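# Swap tube racks between lab and reception via window

## Task

Robot r1 begins in the lab and r2 in the reception; the connecting door is locked, but a service window is open. Put the green rack on the reception table with every one of its tubes still inside it, and put the grey rack on the lab bench. Neither rack nor any tube may ever touch the floor. At the end both racks must stand by themselves, so release them and move the robots away. No robot may fall over or be left tilted.

## Robot and tools

Robots. r1 and r2 are identical Hello Robot Stretch 3 units. Each has a two-wheel differential base (0.33 m long, 0.34 m wide, with a passive omni wheel at the back), a lift on a mast, and one telescoping arm that reaches out to the robot's RIGHT side. The base cannot move sideways, so to shift the gripper forward or back you drive the base. Turning on the spot pivots about the point midway between the drive wheels, 0.05 m behind the front edge. With the arm retracted and the wrist folded, the swept radius is 0.28 m. An unfolded, level wrist reaches beyond that circle.

Frames. The base frame has its origin on the floor between the drive wheels, with x forward, y left and z up. hand_pose is reported in this frame, at the point where the closed fingertips meet. The odometry frame is the base frame as it was at the start. Each robot reports only in its own frames. To judge where the robots are relative to each other, use images, lidar_m, wrist_depth_mm and head_depth_mm.

execute_actions. Argument "actions" is a list that holds either one action or nothing. An empty list returns state and images without moving anything. The action is an object keyed by "r1" and/or "r2". Each robot entry can contain:
- "base": exactly one of {"translate_m": d}, a straight drive of d metres measured from the base's last reported position (forward positive, range -1 to 1), or {"rotate_rad": d}, a turn in place of d radians (counter-clockwise/left positive, range -3.2 to 3.2). Both are relative offsets, not poses.
- "joints": absolute targets, by name, for lift_m (0 to 1.1, arm height), arm_m (0 to 0.52, extension), wrist_yaw_rad (-1.345 to 4.42; 0 is along the arm, positive swings toward the front, 3.0 is folded over the base), wrist_pitch_rad (-1.57 to 0.451; negative tips the fingers down), wrist_roll_rad (-2.911 to 2.911), gripper_m (-0.089 to 0.179; larger is wider, and the real fingertip gap is smaller than this number), head_pan_rad (-3.953 to 1.73; -1.57 looks along the arm), head_tilt_rad (-1.53 to 0.419; negative looks down).
- "contact_limits": {"arm_m": effort percent, 1 to 100}. The arm stops with contact_stop once its effort reaches that level, and it also limits the holding force until the next action.
Everything in one action starts at the same moment. Any robot, base or joint you omit may still be driving toward its previous target. An unknown key or an out-of-range value causes the whole call to be rejected. "cameras" chooses which images come back: r1_head_camera, r1_nav_camera, r1_wrist_camera, r2_head_camera, r2_nav_camera, r2_wrist_camera, or "all". Omitting it or passing null also means all, and [] means none.

wait: "seconds" 0 to 10. It commands nothing new and returns the same output as an empty action.
zoom_image: "camera" plus "region" [x0, y0, x1, y1] in pixels of that camera's most recent full image, origin at the top left, at most 504 by 504.
finished_scene: "scene" is the current scene's number. It is final, so call it only once the racks stand free and the robots have moved clear.

Results. base_status and joint_status describe how the last accepted action ended. "done" for the base only means the wheels turned the commanded amount, which can include slipping. "off_target" means it stopped short and may still be pushing. After contact_stop, time_out or torque_fault, the old target is dropped. A lift or arm that stopped on contact goes slack until you command it again, and a slack lift can sag under a load. on_its_own covers what you did not command, and "held at" gives a target, not a measured position. When a stop is reported, any later calls in the same reply are skipped. motor_effort is a percentage, positive toward higher joint values, with the peak in brackets; these readings are noisy and biased. A positive wheel effort means driving forward. lidar_m gives 12 distances in 30-degree sectors: the 1st is straight ahead, then counter-clockwise (4th left, 7th behind, 10th right), measured in a plane 0.17 m up, so it sees table legs and not tabletops. "-" means nothing was detected. The depth grids are 7x7 medians in mm, wrist 45 to 1000 and head 280 to 4000. base_tilt is in degrees, with forward/right positive, and carries an offset of up to about 4 degrees. turned_by_wheels and turned_by_imu report rotation since the last result.

Gripping. To grasp, command gripper_m below the object's width. To release, command at least 0.02 above the value where the fingers made contact. A reading of "done" does not show whether anything is held, so check the images.

Speed. The base runs fast only when stowed (lift_m below 0.30, arm_m below 0.03, wrist_yaw_rad above 2.54). Otherwise it is slow.

Avoid. Fold or unfold the wrist only with lift_m between 0.32 and 0.95, wrist_pitch_rad -0.4 and roll near 0. Once folded, the lift can go down to 0.25. With yaw below -0.4, keep pitch at -0.5 or lower. Pushing the arm against something rigid with the gripper above about 0.45 m can tip the robot, and so can driving while holding or pressing on something fixed, or catching on furniture, especially in reverse. If base_tilt shows a lean, free the gripper, back out in small steps, and lower lift_m to about 0.2. Wrist, head and base have no contact stop, and a wrist pushed hard can switch off for 10 s. The robots must never press against each other: once bases touch, even a few mm more is a failure, and nothing in the state reports such contact. When both carry one load, their travel can differ by up to 2.5 cm per metre, which strains the grip. Do not drop racks or spill tubes, and do not slam or hit anything hard. Loose objects may occasionally get nudged.

Each tool is called after "Request:" by a JSON object that holds its "name" and its "arguments", one argument or row to a line.

## Session

Request:
{"name": "execute_actions", "arguments": {
  "actions": []
}}

Scene clock: 0.00 s.
r1.base_odometry: x=+0.000 y=+0.000 heading=+0.000 (m, m, rad; r1's odometry frame)
r1.turned_by_wheels: +0.000 (rad since the last result)
r1.turned_by_imu: +0.000 (rad since the last result)
r1.base_tilt: forward=+0.0 right=-1.4 (deg)
r1.lidar_m: 1.23 0.98 0.97 1.07 0.92 0.92 1.01 1.57 3.29 2.17 1.29 2.44
r1.head_depth_mm: 1925 2536 2606 2573 2566 2548 2229 / 1916 2128 2129 2094 2076 2077 2038 / 1756 1800 1908 - 2125 1714 1755 / 1567 1566 1986 - - 1444 1518 / 1375 1372 1354 1346 1341 1346 1337 / 1226 1230 1214 1216 1212 1201 1197 / 1114 1106 1103 1093 1097 1090 1079
r1.base_status: not commanded
r1.joint_positions: lift_m=+0.506 arm_m=+0.000 wrist_yaw_rad=+2.883 wrist_pitch_rad=-0.617 wrist_roll_rad=-0.010 gripper_m=+0.037 head_pan_rad=+0.001 head_tilt_rad=+0.011
r1.joint_status: not commanded
r1.motor_effort: left_wheel=+0 right_wheel=+1 lift_m=+39 arm_m=+0 wrist_yaw_rad=-1 wrist_pitch_rad=+4 wrist_roll_rad=+0 gripper_m=+1 head_pan_rad=-1 head_tilt_rad=+2 (%)
r1.hand_pose: x=+0.0286 y=+0.0432 z=+0.4764 quat_wxyz=(+0.299, +0.692, +0.128, +0.644) (m; r1's base frame)
r1.wrist_depth_mm: - - - - 962 894 808 / - - - - - 977 911 / 876 982 975 958 960 964 932 / 832 - 836 842 819 821 816 / 746 724 752 738 735 714 718 / 652 662 - 660 644 643 646 / 597 604 - 596 589 588 578
r2.base_odometry: x=+0.000 y=+0.000 heading=+0.000 (m, m, rad; r2's odometry frame)
r2.turned_by_wheels: +0.000 (rad since the last result)
r2.turned_by_imu: +0.000 (rad since the last result)
r2.base_tilt: forward=-2.1 right=-0.6 (deg)
r2.lidar_m: 1.29 2.41 1.10 1.11 2.22 2.03 1.23 1.09 1.09 1.18 1.04 1.05
r2.head_depth_mm: 1120 1133 1142 1158 1164 1185 1196 / 1205 1203 1248 1255 1518 1281 1308 / 1144 1148 - - - 1384 1450 / 1463 1253 - - 1952 1587 1637 / 1697 1415 1971 - 1961 1848 1860 / 1886 1714 1932 2058 2014 2140 2110 / 2038 2319 2388 2433 2467 2527 2317
r2.base_status: not commanded
r2.joint_positions: lift_m=+0.381 arm_m=-0.003 wrist_yaw_rad=+2.797 wrist_pitch_rad=-0.543 wrist_roll_rad=+0.011 gripper_m=+0.037 head_pan_rad=+0.016 head_tilt_rad=+0.006
r2.joint_status: not commanded
r2.motor_effort: left_wheel=+1 right_wheel=+0 lift_m=+23 arm_m=+1 wrist_yaw_rad=+0 wrist_pitch_rad=+4 wrist_roll_rad=+0 gripper_m=+0 head_pan_rad=+1 head_tilt_rad=+1 (%)
r2.hand_pose: x=+0.0487 y=+0.0527 z=+0.3666 quat_wxyz=(+0.304, +0.707, +0.069, +0.635) (m; r2's base frame)
r2.wrist_depth_mm: - - - - - - - / - - - - - - - / - 837 881 891 941 962 996 / 678 742 733 736 775 780 808 / 596 - 623 633 647 662 674 / 519 511 - 536 560 564 575 / 468 - - 490 486 487 503
pictures: r1_head_camera (sideways: a quarter turn clockwise sets it upright), r1_nav_camera (sideways: a quarter turn counterclockwise sets it upright), r1_wrist_camera, r2_head_camera (sideways: a quarter turn clockwise sets it upright), r2_nav_camera (sideways: a quarter turn counterclockwise sets it upright), r2_wrist_camera
Images, in order (width x height): r1_head_camera 896x504, r1_nav_camera 672x504, r1_wrist_camera 644x364, r2_head_camera 896x504, r2_nav_camera 672x504, r2_wrist_camera 644x364.

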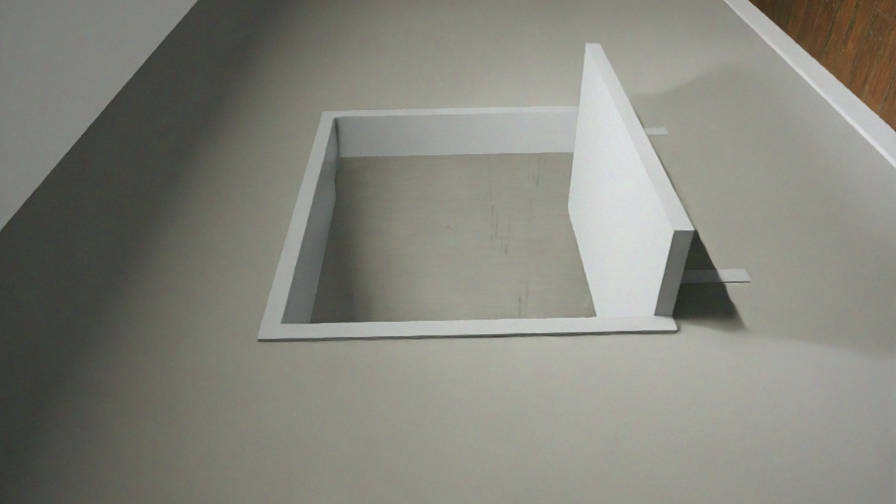

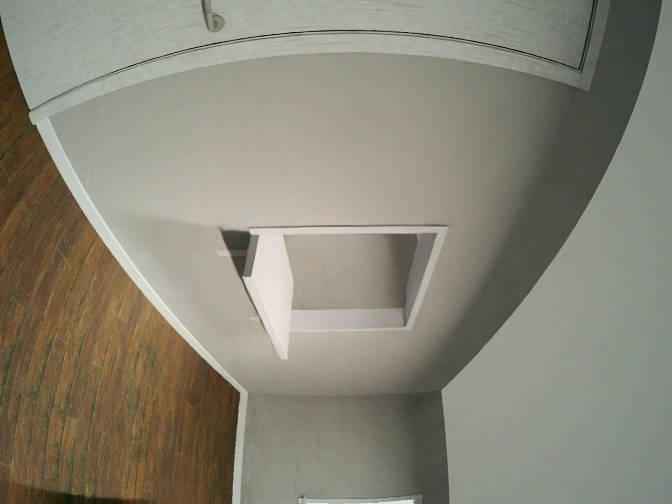

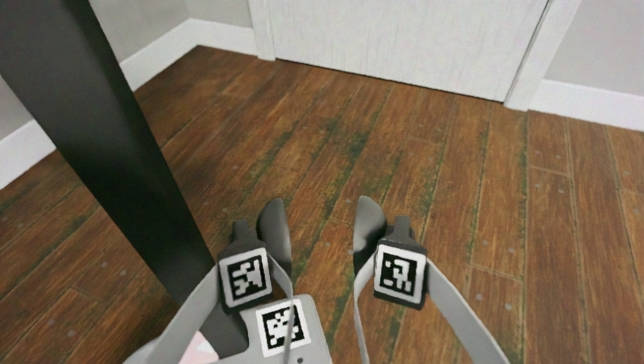

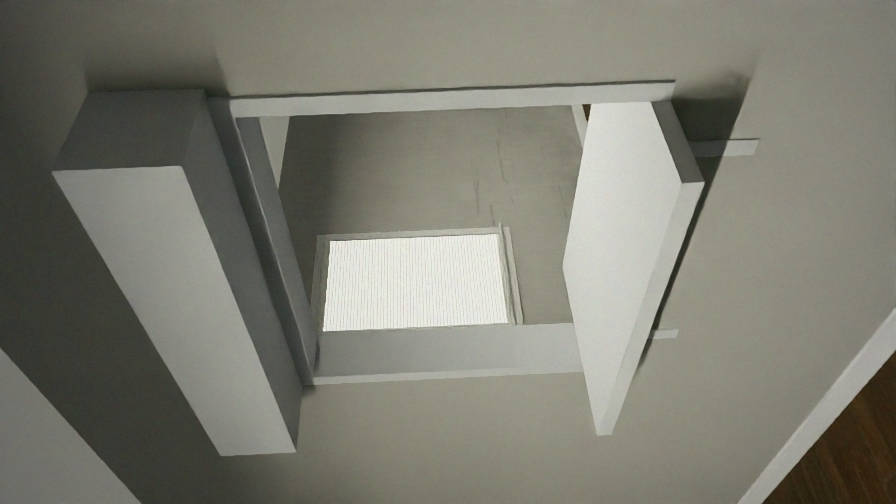

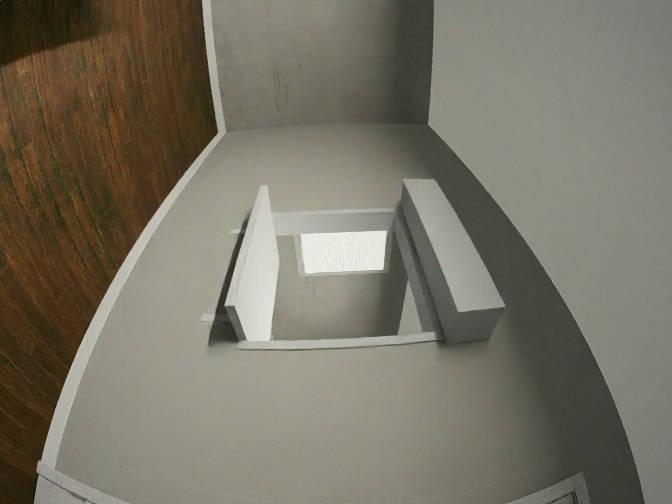

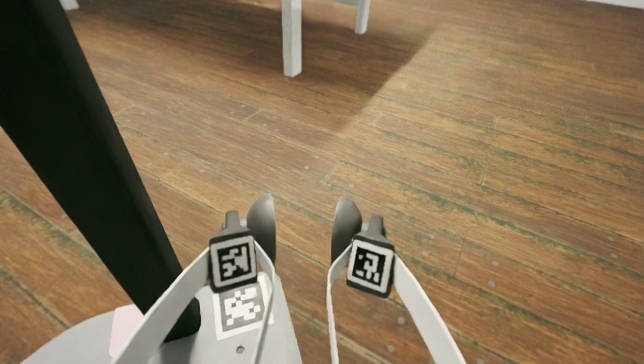

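Request:
{"name": "execute_actions", "arguments": {
  "actions": [
    {"r1":{"joints":{"head_pan_rad":-1.2,"head_tilt_rad":-0.4}},"r2":{"joints":{"head_pan_rad":1.4,"head_tilt_rad":-0.4}}}
  ],
  "cameras": ["r1_head_camera","r1_nav_camera","r2_head_camera","r2_nav_camera"]
}}

Scene clock: 1.53 s.
r1.base_odometry: x=+0.000 y=+0.000 heading=+0.000 (m, m, rad; r1's odometry frame)
r1.turned_by_wheels: +0.000 (rad since the last result)
r1.turned_by_imu: +0.000 (rad since the last result)
r1.base_tilt: forward=+0.0 right=-1.4 (deg)
r1.lidar_m: 1.22 0.98 0.97 1.07 0.92 0.92 1.01 1.57 3.29 2.17 1.29 2.43
r1.head_depth_mm: 3766 - 2210 2714 2220 1716 1385 / - - - 1676 2249 1718 1385 / - - - 1552 2256 1718 1394 / 3781 - - 1496 2075 1653 1391 / 3580 3813 - 2029 2134 1728 1402 / 3425 3604 3848 3306 2252 1736 1398 / 3235 3450 3596 3319 2279 1736 1400
r1.base_status: not commanded
r1.joint_positions: lift_m=+0.506 arm_m=+0.000 wrist_yaw_rad=+2.883 wrist_pitch_rad=-0.617 wrist_roll_rad=-0.010 gripper_m=+0.037 head_pan_rad=-1.193 head_tilt_rad=-0.394
r1.joint_status: all done
r1.motor_effort: left_wheel=+0(0) right_wheel=+0(1) lift_m=+39(39) arm_m=+0(0) wrist_yaw_rad=+0(0) wrist_pitch_rad=+4(5) wrist_roll_rad=+0(0) gripper_m=+0(1) head_pan_rad=-5(55) head_tilt_rad=-2(25) (%)
r1.hand_pose: x=+0.0286 y=+0.0432 z=+0.4764 quat_wxyz=(+0.299, +0.692, +0.128, +0.644) (m; r1's base frame)
r1.wrist_depth_mm: - - - - 995 882 837 / - - - - - 985 918 / 870 980 970 974 972 950 932 / 856 - 825 833 832 823 811 / 763 721 765 731 758 722 723 / 672 663 - 660 642 642 639 / 607 605 - 598 592 585 578
r2.base_odometry: x=+0.000 y=+0.000 heading=+0.000 (m, m, rad; r2's odometry frame)
r2.turned_by_wheels: +0.000 (rad since the last result)
r2.turned_by_imu: +0.000 (rad since the last result)
r2.base_tilt: forward=-2.1 right=-0.6 (deg)
r2.lidar_m: 1.28 2.41 1.09 1.10 2.21 2.03 1.23 1.09 1.09 1.18 1.04 1.04
r2.head_depth_mm: 3143 3380 3606 2657 2000 1695 1387 / 3371 3620 3791 1513 2071 1695 1390 / 3559 3845 - 1280 2013 1594 1393 / 3805 - - 1357 2179 1715 1402 / - - 2204 1471 2191 1712 1411 / 3639 3830 2243 1605 2236 1742 1418 / 3359 3509 2272 2718 2235 1754 1423
r2.base_status: not commanded
r2.joint_positions: lift_m=+0.381 arm_m=-0.003 wrist_yaw_rad=+2.797 wrist_pitch_rad=-0.543 wrist_roll_rad=+0.011 gripper_m=+0.037 head_pan_rad=+1.393 head_tilt_rad=-0.395
r2.joint_status: all done
r2.motor_effort: left_wheel=+0(1) right_wheel=+0(0) lift_m=+22(22) arm_m=+1(1) wrist_yaw_rad=-1(0) wrist_pitch_rad=+4(4) wrist_roll_rad=+0(0) gripper_m=-1(0) head_pan_rad=+4(45) head_tilt_rad=-3(27) (%)
r2.hand_pose: x=+0.0487 y=+0.0527 z=+0.3666 quat_wxyz=(+0.304, +0.707, +0.069, +0.635) (m; r2's base frame)
r2.wrist_depth_mm: - - - - - - - / - - - - - - - / - 865 862 905 945 982 - / 669 734 725 745 793 753 780 / 588 - 629 626 653 645 663 / 524 504 - 543 562 557 585 / 464 - - 481 487 495 508
pictures: r1_head_camera (sideways: a quarter turn clockwise sets it upright), r1_nav_camera (sideways: a quarter turn counterclockwise sets it upright), r2_head_camera (sideways: a quarter turn clockwise sets it upright), r2_nav_camera (sideways: a quarter turn counterclockwise sets it upright)
camera_calibration (this result's frames):
r1_head_camera: T_world_to_cam=[[-0.12291, 0.353829, -0.927199, 1.22362], [0.93296, 0.359723, 0.0136007, -0.0217085], [0.338347, -0.863368, -0.374322, 0.442611], [0, 0, 0, 1]] pos_world=[0.0208921, -0.0430081, 1.30052]
r1_nav_camera: T_world_to_cam=[[0.138953, -0.390543, 0.910037, -1.14212], [-0.935162, -0.354102, -0.00917331, 0.0642458], [0.325829, -0.849758, -0.414425, 0.49839], [0, 0, 0, 1]] pos_world=[0.0563915, 0.000214668, 1.2465]
r2_head_camera: T_world_to_cam=[[-0.109505, -0.386978, -0.915564, 1.21252], [-0.981153, 0.189618, 0.0372047, -0.0463339], [0.15921, 0.902382, -0.400449, 0.475669], [0, 0, 0, 1]] pos_world=[0.0115854, 0.0487691, 1.30234]
r2_nav_camera: T_world_to_cam=[[0.122985, 0.35106, 0.928241, -1.1633], [0.984949, -0.157646, -0.0708772, 0.13046], [0.121451, 0.922987, -0.365165, 0.428248], [0, 0, 0, 1]] pos_world=[-0.0374392, 0.033686, 1.24545]
Images, in order (width x height): r1_head_camera 896x504, r1_nav_camera 672x504, r2_head_camera 896x504, r2_nav_camera 672x504.

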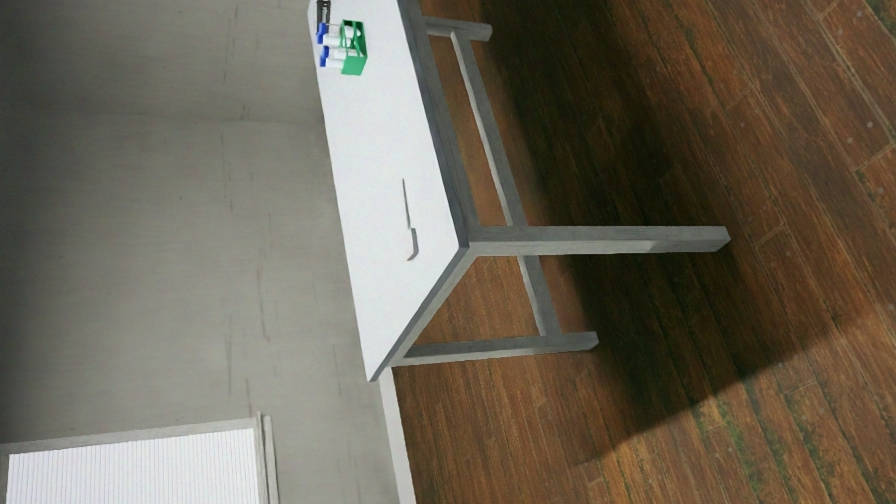

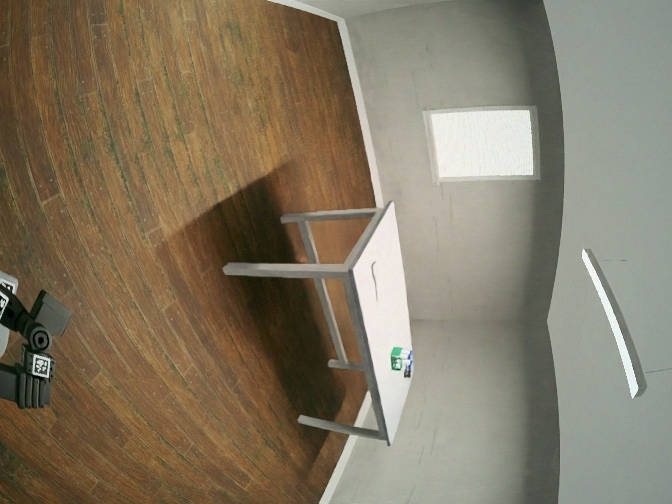

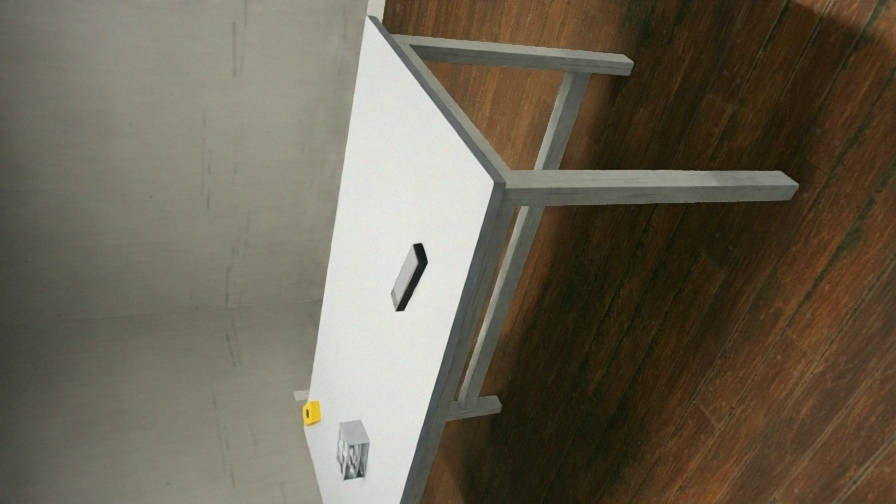

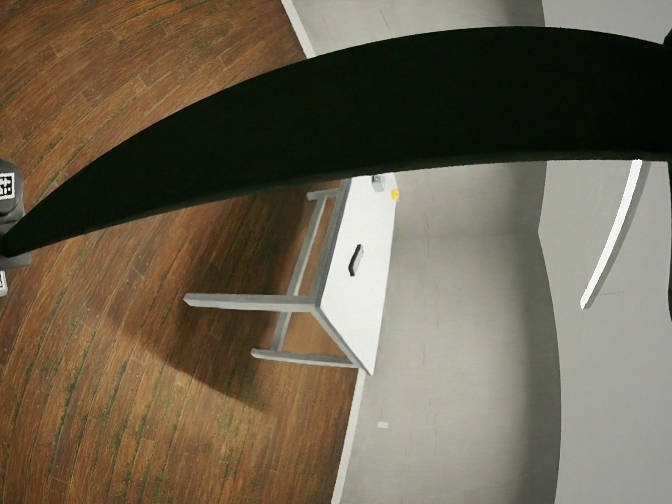

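Request:
{"name": "execute_actions", "arguments": {
  "actions": [
    {"r1":{"base":{"rotate_rad":1.36},"joints":{"lift_m":0.28,"wrist_pitch_rad":-0.4,"head_pan_rad":-1.57,"head_tilt_rad":-0.7}},"r2":{"base":{"rotate_rad":1.98},"joints":{"lift_m":0.28,"wrist_pitch_rad":-0.4,"head_pan_rad":-1.57,"head_tilt_rad":-0.7}}}
  ],
  "cameras": []
}}

Request:
{"name": "execute_actions", "arguments": {
  "actions": [
    {"r1":{"base":{"translate_m":-1}},"r2":{"base":{"translate_m":1}}}
  ],
  "cameras": []
}}

Request:
{"name": "execute_actions", "arguments": {
  "actions": [
    {"r1":{"base":{"translate_m":-0.8}},"r2":{"base":{"translate_m":0.82}}}
  ],
  "cameras": []
}}

Request:
{"name": "execute_actions", "arguments": {
  "actions": [
    {"r1":{"base":{"rotate_rad":-0.46},"joints":{"lift_m":0.93}},"r2":{"base":{"rotate_rad":0.32},"joints":{"lift_m":0.93}}}
  ],
  "cameras": ["r1_head_camera","r2_head_camera"]
}}

Request:
{"name": "execute_actions", "arguments": {
  "actions": [
    {"r1":{"joints":{"wrist_yaw_rad":0,"gripper_m":0.179}},"r2":{"joints":{"wrist_yaw_rad":0,"gripper_m":0.179}}}
  ],
  "cameras": ["r1_wrist_camera","r2_wrist_camera"]
}}

Scene clock: 6.07 s.
r1.base_odometry: x=+0.000 y=+0.000 heading=+1.360 (m, m, rad; r1's odometry frame)
r1.turned_by_wheels: +1.360 (rad since the last result)
r1.turned_by_imu: +1.373 (rad since the last result)
r1.base_tilt: forward=+0.0 right=-1.3 (deg)
r1.lidar_m: 0.99 0.96 0.92 0.94 1.24 2.98 2.36 1.29 3.80 1.49 1.05 0.97
r1.head_depth_mm: 3215 3376 2535 1958 1601 1362 1175 / 3146 3363 2537 1967 1614 1363 1172 / 2368 2769 2550 1981 1606 1363 1175 / 1827 2161 2352 1975 1608 1359 1177 / 1828 1770 1961 1968 1614 1366 1176 / 1891 1436 1645 1799 1619 1369 1179 / - 1304 1412 1535 1574 1365 1176
r1.base_status: done
r1.joint_positions: lift_m=+0.280 arm_m=+0.000 wrist_yaw_rad=+2.883 wrist_pitch_rad=-0.422 wrist_roll_rad=-0.010 gripper_m=+0.037 head_pan_rad=-1.563 head_tilt_rad=-0.692
r1.joint_status: all done
r1.motor_effort: left_wheel=-3(9) right_wheel=+4(10) lift_m=+33(35) arm_m=+0(0) wrist_yaw_rad=+0(1) wrist_pitch_rad=+8(8) wrist_roll_rad=+0(0) gripper_m=+0(0) head_pan_rad=-5(38) head_tilt_rad=-4(21) (%)
r1.hand_pose: x=+0.0359 y=+0.0710 z=+0.2919 quat_wxyz=(+0.236, +0.701, +0.059, +0.670) (m; r1's base frame)
r1.wrist_depth_mm: - 991 945 902 857 824 808 / - - - 968 937 903 847 / - 896 863 874 867 848 838 / - 706 699 700 688 679 675 / 593 - 608 577 590 565 565 / 503 - - 494 480 486 481 / 454 - - 439 427 429 423
r2.base_odometry: x=+0.000 y=+0.000 heading=+1.980 (m, m, rad; r2's odometry frame)
r2.turned_by_wheels: +1.980 (rad since the last result)
r2.turned_by_imu: +2.014 (rad since the last result)
r2.base_tilt: forward=-2.1 right=-0.5 (deg)
r2.lidar_m: 2.22 2.47 1.30 1.10 1.09 1.25 1.06 1.04 1.20 1.97 1.67 1.09
r2.head_depth_mm: 1462 1729 1867 1837 1563 1332 1168 / 1797 2038 2175 1889 1569 1345 1181 / 2265 2537 2391 1888 1576 1354 1178 / 2876 3042 2407 1910 1581 1355 1184 / 3230 3273 2441 1932 1601 1371 1187 / 3134 3303 2435 1937 1611 1369 1200 / 3031 3208 2462 1943 1615 1379 1198
r2.base_status: done
r2.joint_positions: lift_m=+0.280 arm_m=-0.003 wrist_yaw_rad=+2.797 wrist_pitch_rad=-0.419 wrist_roll_rad=+0.011 gripper_m=+0.037 head_pan_rad=-1.563 head_tilt_rad=-0.692
r2.joint_status: all done
r2.motor_effort: left_wheel=-2(8) right_wheel=+4(12) lift_m=+19(23) arm_m=+1(0) wrist_yaw_rad=-1(1) wrist_pitch_rad=+7(8) wrist_roll_rad=+0(0) gripper_m=+0(1) head_pan_rad=-3(45) head_tilt_rad=-4(23) (%)
r2.hand_pose: x=+0.0545 y=+0.0690 z=+0.2926 quat_wxyz=(+0.264, +0.710, +0.025, +0.653) (m; r2's base frame)
r2.wrist_depth_mm: 831 930 - - - - - / - 981 - - - - - / - 887 896 916 959 - - / - 675 688 746 714 742 805 / 529 550 585 570 596 621 615 / 462 - - 475 501 503 517 / - - - 423 429 430 436
pictures: none
No camera images: the call's "cameras" was empty. Leave "cameras" out to get every camera's image.

Scene clock: 11.07 s.
r1.base_odometry: x=-0.210 y=-0.978 heading=+1.360 (m, m, rad; r1's odometry frame)
r1.turned_by_wheels: +0.000 (rad since the last result)
r1.turned_by_imu: -0.003 (rad since the last result)
r1.base_tilt: forward=+0.1 right=-1.4 (deg)
r1.lidar_m: 1.90 1.44 1.36 1.40 1.84 2.42 1.36 1.38 1.30 0.68 1.98 1.86
r1.head_depth_mm: 2824 3033 1040 807 1568 1356 1165 / 2981 3199 1045 835 1613 1355 1177 / 3097 3352 2524 876 1493 1305 1175 / 3212 3413 2541 1976 1614 1359 1176 / 3063 3255 2538 1977 1610 1366 1185 / 2631 2870 2539 1986 1618 1365 1179 / 2341 2497 2503 1975 1616 1364 1175
r1.base_status: done
r1.joint_positions: lift_m=+0.280 arm_m=+0.000 wrist_yaw_rad=+2.883 wrist_pitch_rad=-0.421 wrist_roll_rad=-0.010 gripper_m=+0.037 head_pan_rad=-1.563 head_tilt_rad=-0.692
r1.joint_status: not commanded
r1.motor_effort: left_wheel=-3(12) right_wheel=+3(7) lift_m=+33(33) arm_m=+0(0) wrist_yaw_rad=+0(1) wrist_pitch_rad=+8(9) wrist_roll_rad=+0(0) gripper_m=+0(0) head_pan_rad=-5(5) head_tilt_rad=-3(3) (%)
r1.hand_pose: x=+0.0360 y=+0.0711 z=+0.2921 quat_wxyz=(+0.236, +0.701, +0.059, +0.670) (m; r1's base frame)
r1.wrist_depth_mm: - - - - - - - / - - - - - - - / - 892 871 888 867 851 842 / - 707 697 689 689 672 674 / 588 - 591 579 597 569 562 / 497 - - 493 486 486 481 / 451 - - 444 429 427 424
r2.base_odometry: x=-0.398 y=+0.918 heading=+1.980 (m, m, rad; r2's odometry frame)
r2.turned_by_wheels: +0.000 (rad since the last result)
r2.turned_by_imu: +0.001 (rad since the last result)
r2.base_tilt: forward=-2.1 right=-0.6 (deg)
r2.lidar_m: 1.22 2.29 1.70 1.43 1.42 1.58 2.01 2.03 2.28 0.70 1.27 1.42
r2.head_depth_mm: 2969 3027 2350 1877 1556 1341 1171 / 3265 3155 2375 903 1533 1343 1175 / 3194 3172 986 856 1507 1291 1180 / 3044 3238 993 837 1585 1355 1187 / 2939 3115 1004 797 1588 1363 1195 / 2866 3063 1014 799 1561 1371 1194 / 2774 3038 1020 804 1540 1383 1195
r2.base_status: done
r2.joint_positions: lift_m=+0.280 arm_m=-0.003 wrist_yaw_rad=+2.797 wrist_pitch_rad=-0.419 wrist_roll_rad=+0.011 gripper_m=+0.037 head_pan_rad=-1.563 head_tilt_rad=-0.692
r2.joint_status: not commanded
r2.motor_effort: left_wheel=-4(7) right_wheel=+4(11) lift_m=+19(19) arm_m=+0(0) wrist_yaw_rad=+0(0) wrist_pitch_rad=+7(7) wrist_roll_rad=+0(0) gripper_m=+0(0) head_pan_rad=-3(3) head_tilt_rad=-4(4) (%)
r2.hand_pose: x=+0.0545 y=+0.0690 z=+0.2927 quat_wxyz=(+0.264, +0.710, +0.025, +0.653) (m; r2's base frame)
r2.wrist_depth_mm: - - - - - - - / - - - - - - - / - 905 912 978 972 - - / - 676 705 729 751 763 759 / 526 553 576 579 606 608 607 / 459 - - 482 490 492 508 / - - - 420 413 431 434
pictures: none
No camera images: the call's "cameras" was empty. Leave "cameras" out to get every camera's image.

Scene clock: 15.57 s.
r1.base_odometry: x=-0.377 y=-1.760 heading=+1.360 (m, m, rad; r1's odometry frame)
r1.turned_by_wheels: +0.000 (rad since the last result)
r1.turned_by_imu: -0.002 (rad since the last result)
r1.base_tilt: forward=-0.1 right=-1.4 (deg)
r1.lidar_m: 2.60 1.82 1.72 1.76 1.80 1.71 0.56 1.00 0.94 0.97 0.95 0.96
r1.head_depth_mm: 2533 2809 1045 808 658 556 500 / 2653 2927 1041 696 659 558 1109 / 2747 3043 1047 696 660 558 1154 / 2883 3168 1047 812 661 572 1180 / 3043 3272 1054 812 663 600 1176 / 3169 3396 1050 814 664 1307 1181 / 3200 3308 1054 813 664 1364 1180
r1.base_status: done
r1.joint_positions: lift_m=+0.280 arm_m=+0.000 wrist_yaw_rad=+2.883 wrist_pitch_rad=-0.421 wrist_roll_rad=-0.010 gripper_m=+0.037 head_pan_rad=-1.563 head_tilt_rad=-0.692
r1.joint_status: not commanded
r1.motor_effort: left_wheel=-3(11) right_wheel=+3(6) lift_m=+33(33) arm_m=+0(0) wrist_yaw_rad=-1(0) wrist_pitch_rad=+8(8) wrist_roll_rad=+0(0) gripper_m=+0(0) head_pan_rad=-5(5) head_tilt_rad=-2(4) (%)
r1.hand_pose: x=+0.0360 y=+0.0711 z=+0.2922 quat_wxyz=(+0.236, +0.701, +0.059, +0.670) (m; r1's base frame)
r1.wrist_depth_mm: - - - - - - - / - - - - - - - / - 892 857 865 876 855 838 / - 707 689 694 692 681 670 / 590 - 595 583 593 572 563 / 503 - - 493 481 485 490 / 448 - - 442 427 425 422
r2.base_odometry: x=-0.723 y=+1.670 heading=+1.979 (m, m, rad; r2's odometry frame)
r2.turned_by_wheels: +0.000 (rad since the last result)
r2.turned_by_imu: +0.001 (rad since the last result)
r2.base_tilt: forward=-2.1 right=-0.6 (deg)
r2.lidar_m: 1.52 1.52 1.71 1.68 1.67 1.89 2.81 1.17 1.21 1.01 1.01 0.46
r2.head_depth_mm: 3130 3134 971 773 658 1344 1173 / 2994 3122 978 779 645 1320 1174 / 2901 3112 990 757 649 1296 1175 / 2814 3014 994 735 653 597 1184 / 2755 3003 1002 793 657 585 1188 / 2678 2887 1013 800 661 574 1195 / 2561 2818 1022 801 664 565 1175
r2.base_status: done
r2.joint_positions: lift_m=+0.280 arm_m=-0.003 wrist_yaw_rad=+2.797 wrist_pitch_rad=-0.419 wrist_roll_rad=+0.011 gripper_m=+0.037 head_pan_rad=-1.563 head_tilt_rad=-0.692
r2.joint_status: not commanded
r2.motor_effort: left_wheel=-3(8) right_wheel=+4(11) lift_m=+19(19) arm_m=+0(0) wrist_yaw_rad=-1(1) wrist_pitch_rad=+7(7) wrist_roll_rad=+0(0) gripper_m=+0(0) head_pan_rad=-4(3) head_tilt_rad=-4(4) (%)
r2.hand_pose: x=+0.0545 y=+0.0690 z=+0.2927 quat_wxyz=(+0.264, +0.710, +0.025, +0.653) (m; r2's base frame)
r2.wrist_depth_mm: - - - - - - - / - - - - - - - / - 914 911 935 963 - - / - 670 697 730 711 758 790 / 526 558 575 574 590 595 609 / 461 - - 481 496 504 518 / - - - 418 427 426 441
pictures: none
No camera images: the call's "cameras" was empty. Leave "cameras" out to get every camera's image.

Scene clock: 22.30 s.
r1.base_odometry: x=-0.377 y=-1.760 heading=+0.900 (m, m, rad; r1's odometry frame)
r1.turned_by_wheels: -0.460 (rad since the last result)
r1.turned_by_imu: -0.466 (rad since the last result)
r1.base_tilt: forward=+0.0 right=-1.4 (deg)
r1.lidar_m: 2.59 2.42 1.78 1.72 1.79 1.77 1.71 0.56 0.98 0.94 0.98 0.95
r1.head_depth_mm: 2584 2911 1042 807 - - 1150 / 2608 2919 1044 808 697 - 1152 / 2582 2924 1043 809 688 - - / 2580 2890 1049 811 689 - 1154 / 2588 2883 1049 762 688 - 1155 / 2572 2927 1050 698 664 572 1158 / 2556 2890 1053 786 663 561 1155
r1.base_status: done
r1.joint_positions: lift_m=+0.930 arm_m=+0.000 wrist_yaw_rad=+2.883 wrist_pitch_rad=-0.421 wrist_roll_rad=-0.010 gripper_m=+0.037 head_pan_rad=-1.563 head_tilt_rad=-0.692
r1.joint_status: all done
r1.motor_effort: left_wheel=+4(10) right_wheel=-4(9) lift_m=+45(47) arm_m=+0(0) wrist_yaw_rad=+0(1) wrist_pitch_rad=+8(8) wrist_roll_rad=+0(0) gripper_m=+0(0) head_pan_rad=-5(5) head_tilt_rad=-3(4) (%)
r1.hand_pose: x=+0.0360 y=+0.0711 z=+0.9418 quat_wxyz=(+0.236, +0.701, +0.059, +0.670) (m; r1's base frame)
r1.wrist_depth_mm: - - - - - - - / - - - - - - - / - - - - - - - / - - - - - - - / - - - - - - - / - - - - - - - / - - - - - - -
r2.base_odometry: x=-0.723 y=+1.670 heading=+2.299 (m, m, rad; r2's odometry frame)
r2.turned_by_wheels: +0.320 (rad since the last result)
r2.turned_by_imu: +0.325 (rad since the last result)
r2.base_tilt: forward=-2.1 right=-0.6 (deg)
r2.lidar_m: 1.52 1.58 1.74 1.67 1.75 2.38 2.80 1.17 1.05 1.01 0.45 1.57
r2.head_depth_mm: 2677 2887 967 725 - - 1149 / 2657 2911 982 736 677 - - / 2670 2899 984 787 682 - - / 2674 2938 995 788 686 - 1166 / 2657 2932 1001 795 674 - 1188 / 2668 2927 1012 800 660 590 1195 / 2629 2913 1058 804 666 591 857
r2.base_status: done
r2.joint_positions: lift_m=+0.930 arm_m=-0.003 wrist_yaw_rad=+2.797 wrist_pitch_rad=-0.418 wrist_roll_rad=+0.011 gripper_m=+0.037 head_pan_rad=-1.563 head_tilt_rad=-0.692
r2.joint_status: all done
r2.motor_effort: left_wheel=-2(8) right_wheel=+4(10) lift_m=+25(27) arm_m=+0(2) wrist_yaw_rad=+1(0) wrist_pitch_rad=+7(7) wrist_roll_rad=+0(0) gripper_m=+0(0) head_pan_rad=-3(3) head_tilt_rad=-4(4) (%)
r2.hand_pose: x=+0.0545 y=+0.0691 z=+0.9424 quat_wxyz=(+0.264, +0.710, +0.025, +0.653) (m; r2's base frame)
r2.wrist_depth_mm: - - - - - - - / - - - - - - - / - - - - - - - / - - - - - - - / - - - - - - - / - - - - - - - / - - - - - - -
pictures: r1_head_camera (sideways: a quarter turn clockwise sets it upright), r2_head_camera (sideways: a quarter turn clockwise sets it upright)
camera_calibration (this result's frames):
r1_head_camera: T_world_to_cam=[[0.0115814, 0.629588, -0.776843, 1.02672], [0.999931, -0.00597164, 0.0100676, -0.0175126], [0.00169942, -0.776906, -0.629614, 0.776831], [0, 0, 0, 1]] pos_world=[0.00430039, -0.0429922, 1.28688]
r2_head_camera: T_world_to_cam=[[0.034253, 0.65108, -0.758236, 1.00649], [0.999373, -0.0155346, 0.0318071, -0.0513746], [0.00893004, -0.75885, -0.651204, 0.802837], [0, 0, 0, 1]] pos_world=[0.00969751, -0.0468734, 1.2876]
Images, in order (width x height): r1_head_camera 896x504, r2_head_camera 896x504.

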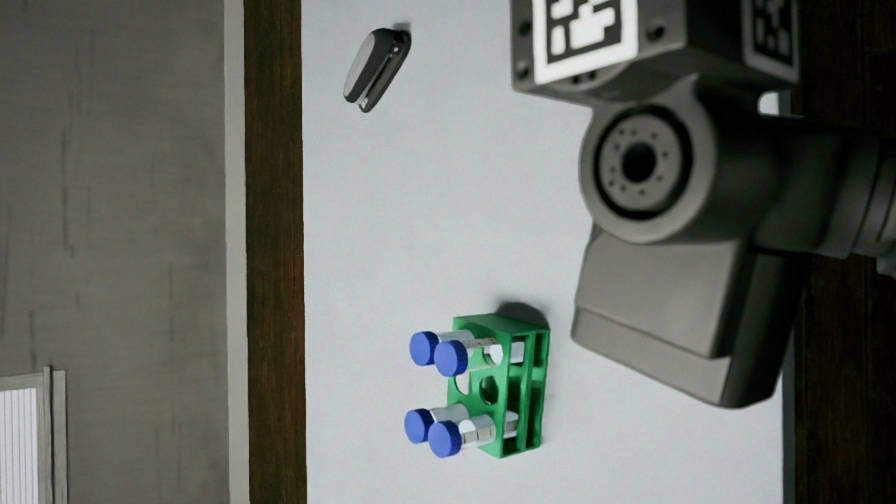

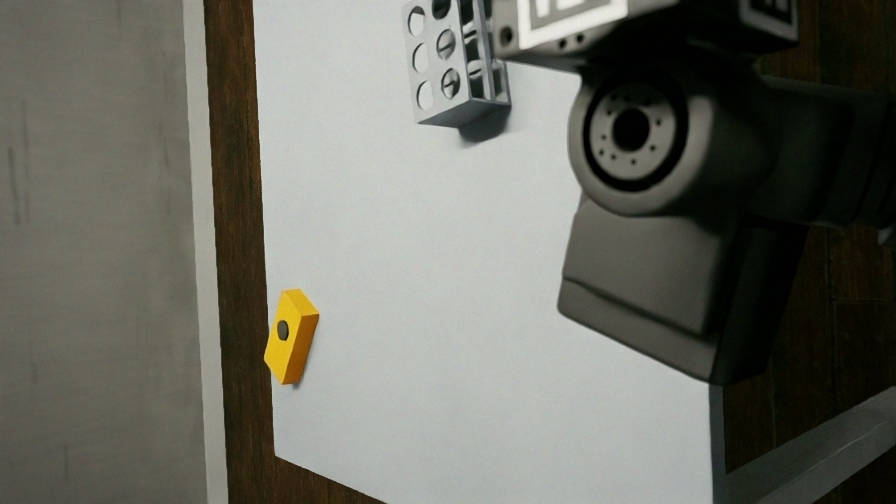

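Scene clock: 24.73 s.
r1.base_odometry: x=-0.377 y=-1.760 heading=+0.900 (m, m, rad; r1's odometry frame)
r1.turned_by_wheels: +0.000 (rad since the last result)
r1.turned_by_imu: -0.001 (rad since the last result)
r1.base_tilt: forward=+0.0 right=-1.3 (deg)
r1.lidar_m: 2.58 2.43 1.78 1.72 1.79 1.77 1.71 0.56 0.98 0.95 0.98 0.95
r1.head_depth_mm: 2596 2907 1042 806 - - - / 2575 2934 1044 809 696 - - / 2595 2915 1047 836 - - - / 2582 2920 1050 824 663 540 1154 / 2606 2895 1049 763 646 560 1153 / 2588 2900 1052 699 663 559 1152 / 2555 2893 1056 790 664 560 1156
r1.base_status: not commanded
r1.joint_positions: lift_m=+0.930 arm_m=+0.000 wrist_yaw_rad=+0.002 wrist_pitch_rad=-0.421 wrist_roll_rad=-0.010 gripper_m=+0.179 head_pan_rad=-1.563 head_tilt_rad=-0.692
r1.joint_status: all done
r1.motor_effort: left_wheel=+3(3) right_wheel=-2(4) lift_m=+45(45) arm_m=+0(0) wrist_yaw_rad=-3(3) wrist_pitch_rad=+8(8) wrist_roll_rad=+0(0) gripper_m=+0(93) head_pan_rad=-5(5) head_tilt_rad=-4(3) (%)
r1.hand_pose: x=-0.0211 y=-0.3695 z=+0.9418 quat_wxyz=(+0.695, +0.149, -0.688, -0.147) (m; r1's base frame)
r1.wrist_depth_mm: - - - - - - - / - - - - - - - / 653 656 640 636 595 590 620 / 520 374 418 505 505 494 487 / 438 373 380 419 416 415 425 / - 366 361 361 357 352 - / 311 319 317 315 312 311 304
r2.base_odometry: x=-0.723 y=+1.670 heading=+2.299 (m, m, rad; r2's odometry frame)
r2.turned_by_wheels: +0.000 (rad since the last result)
r2.turned_by_imu: +0.000 (rad since the last result)
r2.base_tilt: forward=-2.1 right=-0.5 (deg)
r2.lidar_m: 1.52 1.58 1.73 1.68 1.74 2.37 2.79 1.17 1.05 1.01 0.45 1.58
r2.head_depth_mm: 2711 2897 967 724 - - - / 2675 2886 975 739 - - - / 2650 2906 985 808 - - - / 2667 2930 996 808 655 1279 1189 / 2672 2938 996 794 643 598 1188 / 2685 2897 1013 799 661 588 1192 / 2635 2925 1061 805 665 591 860
r2.base_status: not commanded
r2.joint_positions: lift_m=+0.930 arm_m=-0.003 wrist_yaw_rad=+0.002 wrist_pitch_rad=-0.418 wrist_roll_rad=+0.011 gripper_m=+0.179 head_pan_rad=-1.563 head_tilt_rad=-0.692
r2.joint_status: all done
r2.motor_effort: left_wheel=-2(3) right_wheel=+4(4) lift_m=+26(26) arm_m=+0(1) wrist_yaw_rad=-2(1) wrist_pitch_rad=+7(7) wrist_roll_rad=+0(0) gripper_m=+0(86) head_pan_rad=-3(3) head_tilt_rad=-4(4) (%)
r2.hand_pose: x=-0.0211 y=-0.3664 z=+0.9424 quat_wxyz=(+0.688, +0.147, -0.695, -0.147) (m; r2's base frame)
r2.wrist_depth_mm: - - - - - - - / - - - - - - - / - - 657 669 716 750 771 / - 488 501 529 540 553 574 / 430 405 408 418 406 446 447 / - 341 346 354 357 - 377 / 291 295 298 304 308 314 323
pictures: r1_wrist_camera, r2_wrist_camera
camera_calibration (this result's frames):
r1_wrist_camera: T_world_to_cam=[[-0.999479, 0.0303418, -0.0109978, -0.00246936], [0.0269775, 0.598419, -0.800729, 1.0043], [-0.0177143, -0.800608, -0.598926, 0.431163], [0, 0, 0, 1]] pos_world=[-0.0219238, -0.255725, 1.06238]
r2_wrist_camera: T_world_to_cam=[[-0.998601, 0.0213579, 0.0483686, -0.0705413], [-0.0265995, 0.587674, -0.808661, 1.003], [-0.0456962, -0.808816, -0.586283, 0.419872], [0, 0, 0, 1]] pos_world=[-0.0245767, -0.248331, 1.06066]
Images, in order (width x height): r1_wrist_camera 644x364, r2_wrist_camera 644x364.

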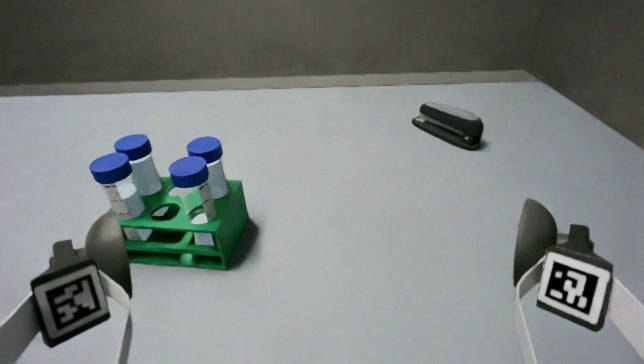

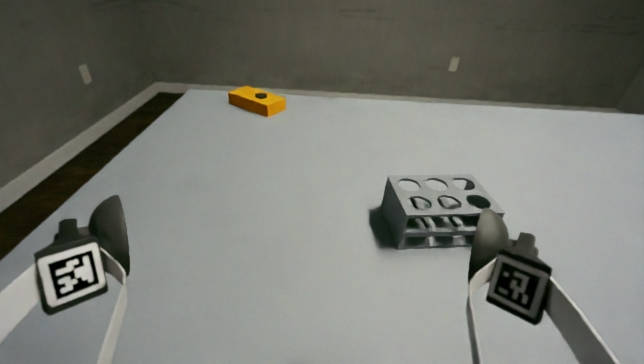

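Request:
{"name": "execute_actions", "arguments": {
  "actions": [
    {"r1":{"base":{"translate_m":0.19},"joints":{"wrist_yaw_rad":-0.1,"lift_m":0.8,"arm_m":0.08}},"r2":{"base":{"translate_m":-0.187},"joints":{"wrist_yaw_rad":0.1,"lift_m":0.8,"arm_m":0.12}}}
  ]
}}

Scene clock: 28.43 s.
r1.base_odometry: x=-0.259 y=-1.611 heading=+0.900 (m, m, rad; r1's odometry frame)
r1.turned_by_wheels: +0.000 (rad since the last result)
r1.turned_by_imu: +0.000 (rad since the last result)
r1.base_tilt: forward=-0.1 right=-1.4 (deg)
r1.lidar_m: 2.39 2.42 1.78 1.72 1.79 1.97 1.90 0.73 0.98 0.95 0.99 0.78
r1.head_depth_mm: 2616 2920 1040 807 676 - - / 2606 2917 1044 807 696 - 1133 / 2599 2927 1045 717 679 - 1132 / 2589 2887 1046 718 679 546 1157 / 2571 2917 1050 812 653 559 1152 / 2600 2934 1052 814 663 559 1152 / 2581 2913 1053 815 664 558 1160
r1.base_status: done
r1.joint_positions: lift_m=+0.800 arm_m=+0.080 wrist_yaw_rad=-0.099 wrist_pitch_rad=-0.421 wrist_roll_rad=-0.010 gripper_m=+0.179 head_pan_rad=-1.563 head_tilt_rad=-0.692
r1.joint_status: all done
r1.motor_effort: left_wheel=+3(8) right_wheel=-2(4) lift_m=+33(42) arm_m=+7(7) wrist_yaw_rad=-1(3) wrist_pitch_rad=+8(8) wrist_roll_rad=+0(0) gripper_m=+0(0) head_pan_rad=-5(5) head_tilt_rad=-4(4) (%)
r1.hand_pose: x=-0.0437 y=-0.4474 z=+0.8122 quat_wxyz=(+0.687, +0.114, -0.694, -0.182) (m; r1's base frame)
r1.wrist_depth_mm: - - - - 656 - 690 / 510 502 242 453 443 470 465 / 373 372 223 244 324 351 349 / 294 292 243 256 263 281 277 / 252 242 239 238 237 235 240 / - 206 205 204 203 200 - / 176 180 178 178 177 176 170
r2.base_odometry: x=-0.599 y=+1.530 heading=+2.299 (m, m, rad; r2's odometry frame)
r2.turned_by_wheels: +0.000 (rad since the last result)
r2.turned_by_imu: -0.001 (rad since the last result)
r2.base_tilt: forward=-2.1 right=-0.6 (deg)
r2.lidar_m: 1.71 1.78 1.74 1.68 1.74 2.41 2.62 0.99 1.05 1.01 1.06 0.59
r2.head_depth_mm: 2699 2881 969 772 - - 1148 / 2676 2906 976 791 - 1290 1169 / 2666 2897 987 784 - - 1182 / 2679 2912 994 731 653 596 1182 / 2655 2925 1002 791 642 597 1188 / 2669 2934 1011 799 661 587 1193 / 2674 2941 1000 804 665 591 1199
r2.base_status: done
r2.joint_positions: lift_m=+0.800 arm_m=+0.120 wrist_yaw_rad=+0.099 wrist_pitch_rad=-0.418 wrist_roll_rad=+0.011 gripper_m=+0.179 head_pan_rad=-1.563 head_tilt_rad=-0.692
r2.joint_status: all done
r2.motor_effort: left_wheel=-2(8) right_wheel=+4(6) lift_m=+19(25) arm_m=+6(5) wrist_yaw_rad=+0(2) wrist_pitch_rad=+7(7) wrist_roll_rad=+0(0) gripper_m=+0(0) head_pan_rad=-3(3) head_tilt_rad=-4(4) (%)
r2.hand_pose: x=+0.0007 y=-0.4879 z=+0.8128 quat_wxyz=(+0.695, +0.180, -0.687, -0.114) (m; r2's base frame)
r2.wrist_depth_mm: - - - - - - - / 499 507 540 562 603 632 - / 358 360 371 270 401 420 434 / 273 279 267 250 269 315 322 / 234 231 229 231 236 263 256 / - 192 198 200 204 - 214 / 165 169 171 174 176 179 184
pictures: r1_head_camera (sideways: a quarter turn clockwise sets it upright), r1_nav_camera (sideways: a quarter turn counterclockwise sets it upright), r1_wrist_camera, r2_head_camera (sideways: a quarter turn clockwise sets it upright), r2_nav_camera (sideways: a quarter turn counterclockwise sets it upright), r2_wrist_camera
camera_calibration (this result's frames):
r1_head_camera: T_world_to_cam=[[0.0115813, 0.629588, -0.776843, 1.02672], [0.999931, -0.0059714, 0.0100676, -0.0175126], [0.0016996, -0.776906, -0.629614, 0.776831], [0, 0, 0, 1]] pos_world=[0.0043004, -0.0429922, 1.28688]
r1_nav_camera: T_world_to_cam=[[-0.00996834, -0.662833, 0.748701, -0.930843], [-0.999937, 0.0104457, -0.00406562, 0.0579887], [-0.0051259, -0.748694, -0.662896, 0.823681], [0, 0, 0, 1]] pos_world=[0.0529282, -0.000914226, 1.24317]
r1_wrist_camera: T_world_to_cam=[[-0.991358, 0.130725, -0.0109978, 0.0212159], [0.087035, 0.59267, -0.800729, 0.947845], [-0.0981568, -0.794766, -0.598926, 0.289817], [0, 0, 0, 1]] pos_world=[-0.0330156, -0.334197, 0.93278]
r2_head_camera: T_world_to_cam=[[0.0342568, 0.65108, -0.758236, 1.00649], [0.999373, -0.0155405, 0.0318071, -0.0513746], [0.0089256, -0.75885, -0.651204, 0.802837], [0, 0, 0, 1]] pos_world=[0.00969724, -0.0468734, 1.2876]
r2_nav_camera: T_world_to_cam=[[-0.0540971, -0.623425, 0.780009, -0.968902], [-0.997287, -0.005315, -0.0734144, 0.145827], [0.0499141, -0.781865, -0.621447, 0.762143], [0, 0, 0, 1]] pos_world=[0.0549745, -0.00736953, 1.24009]
r2_wrist_camera: T_world_to_cam=[[-0.995958, -0.0756816, 0.0483679, -0.0872719], [-0.0835204, 0.582293, -0.808677, 0.967527], [0.0330378, -0.809449, -0.58626, 0.246254], [0, 0, 0, 1]] pos_world=[-0.0142465, -0.370659, 0.931007]
Images, in order (width x height): r1_head_camera 896x504, r1_nav_camera 672x504, r1_wrist_camera 644x364, r2_head_camera 896x504, r2_nav_camera 672x504, r2_wrist_camera 644x364.

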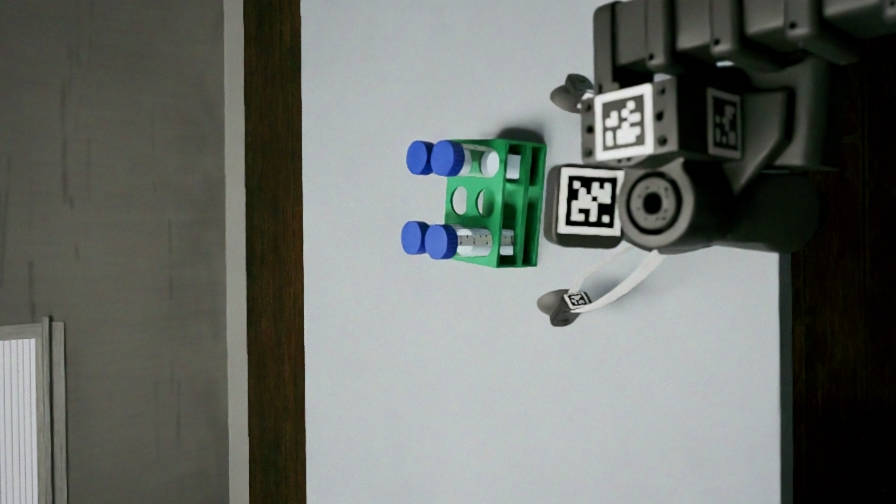

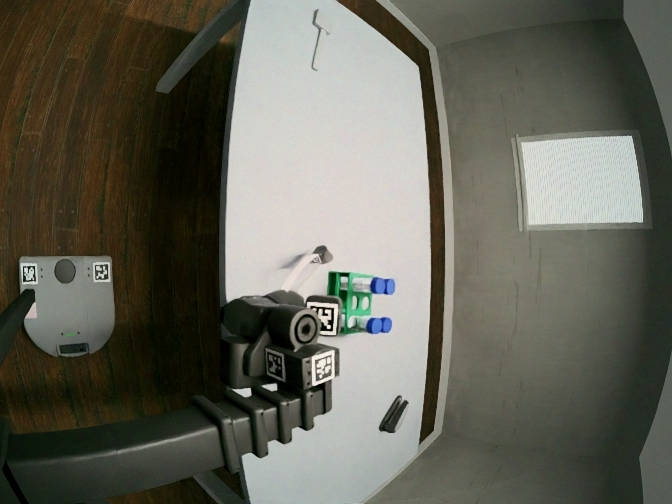

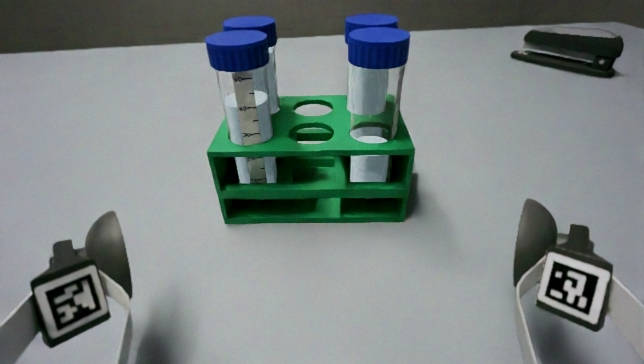

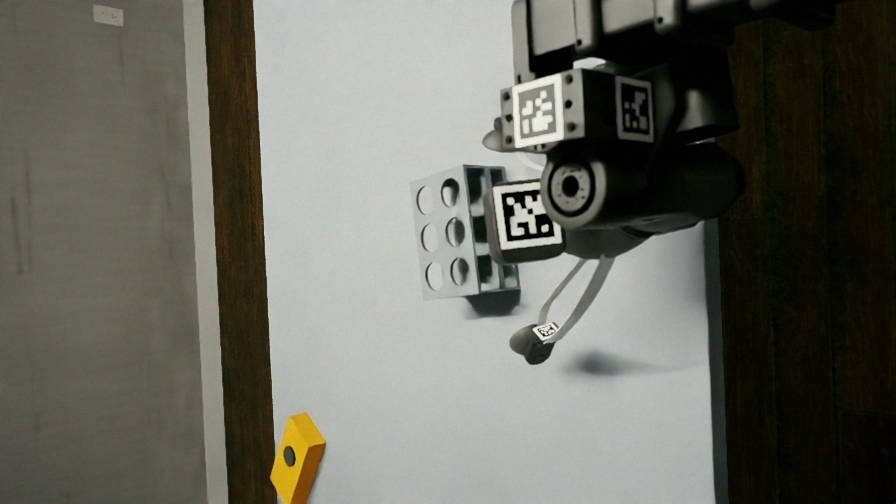

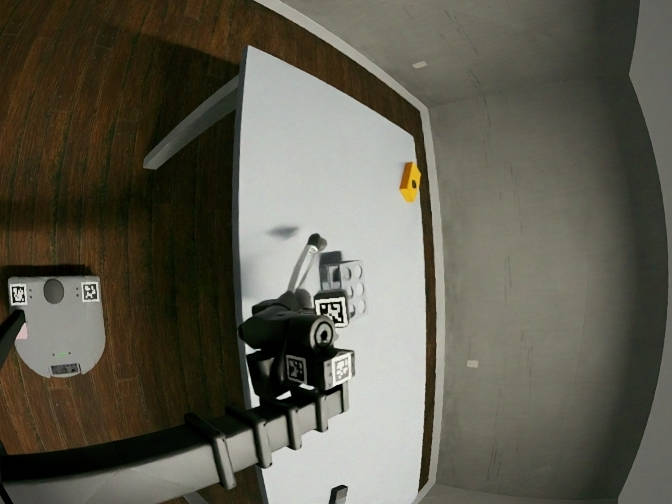

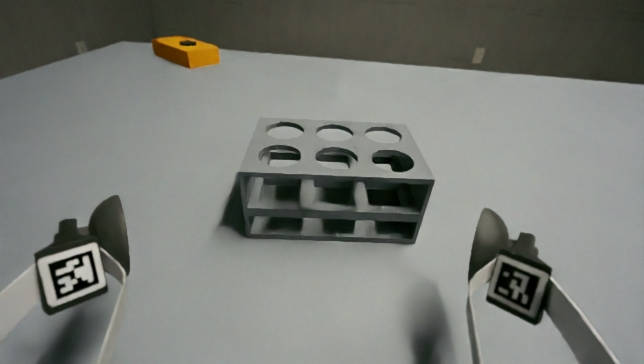

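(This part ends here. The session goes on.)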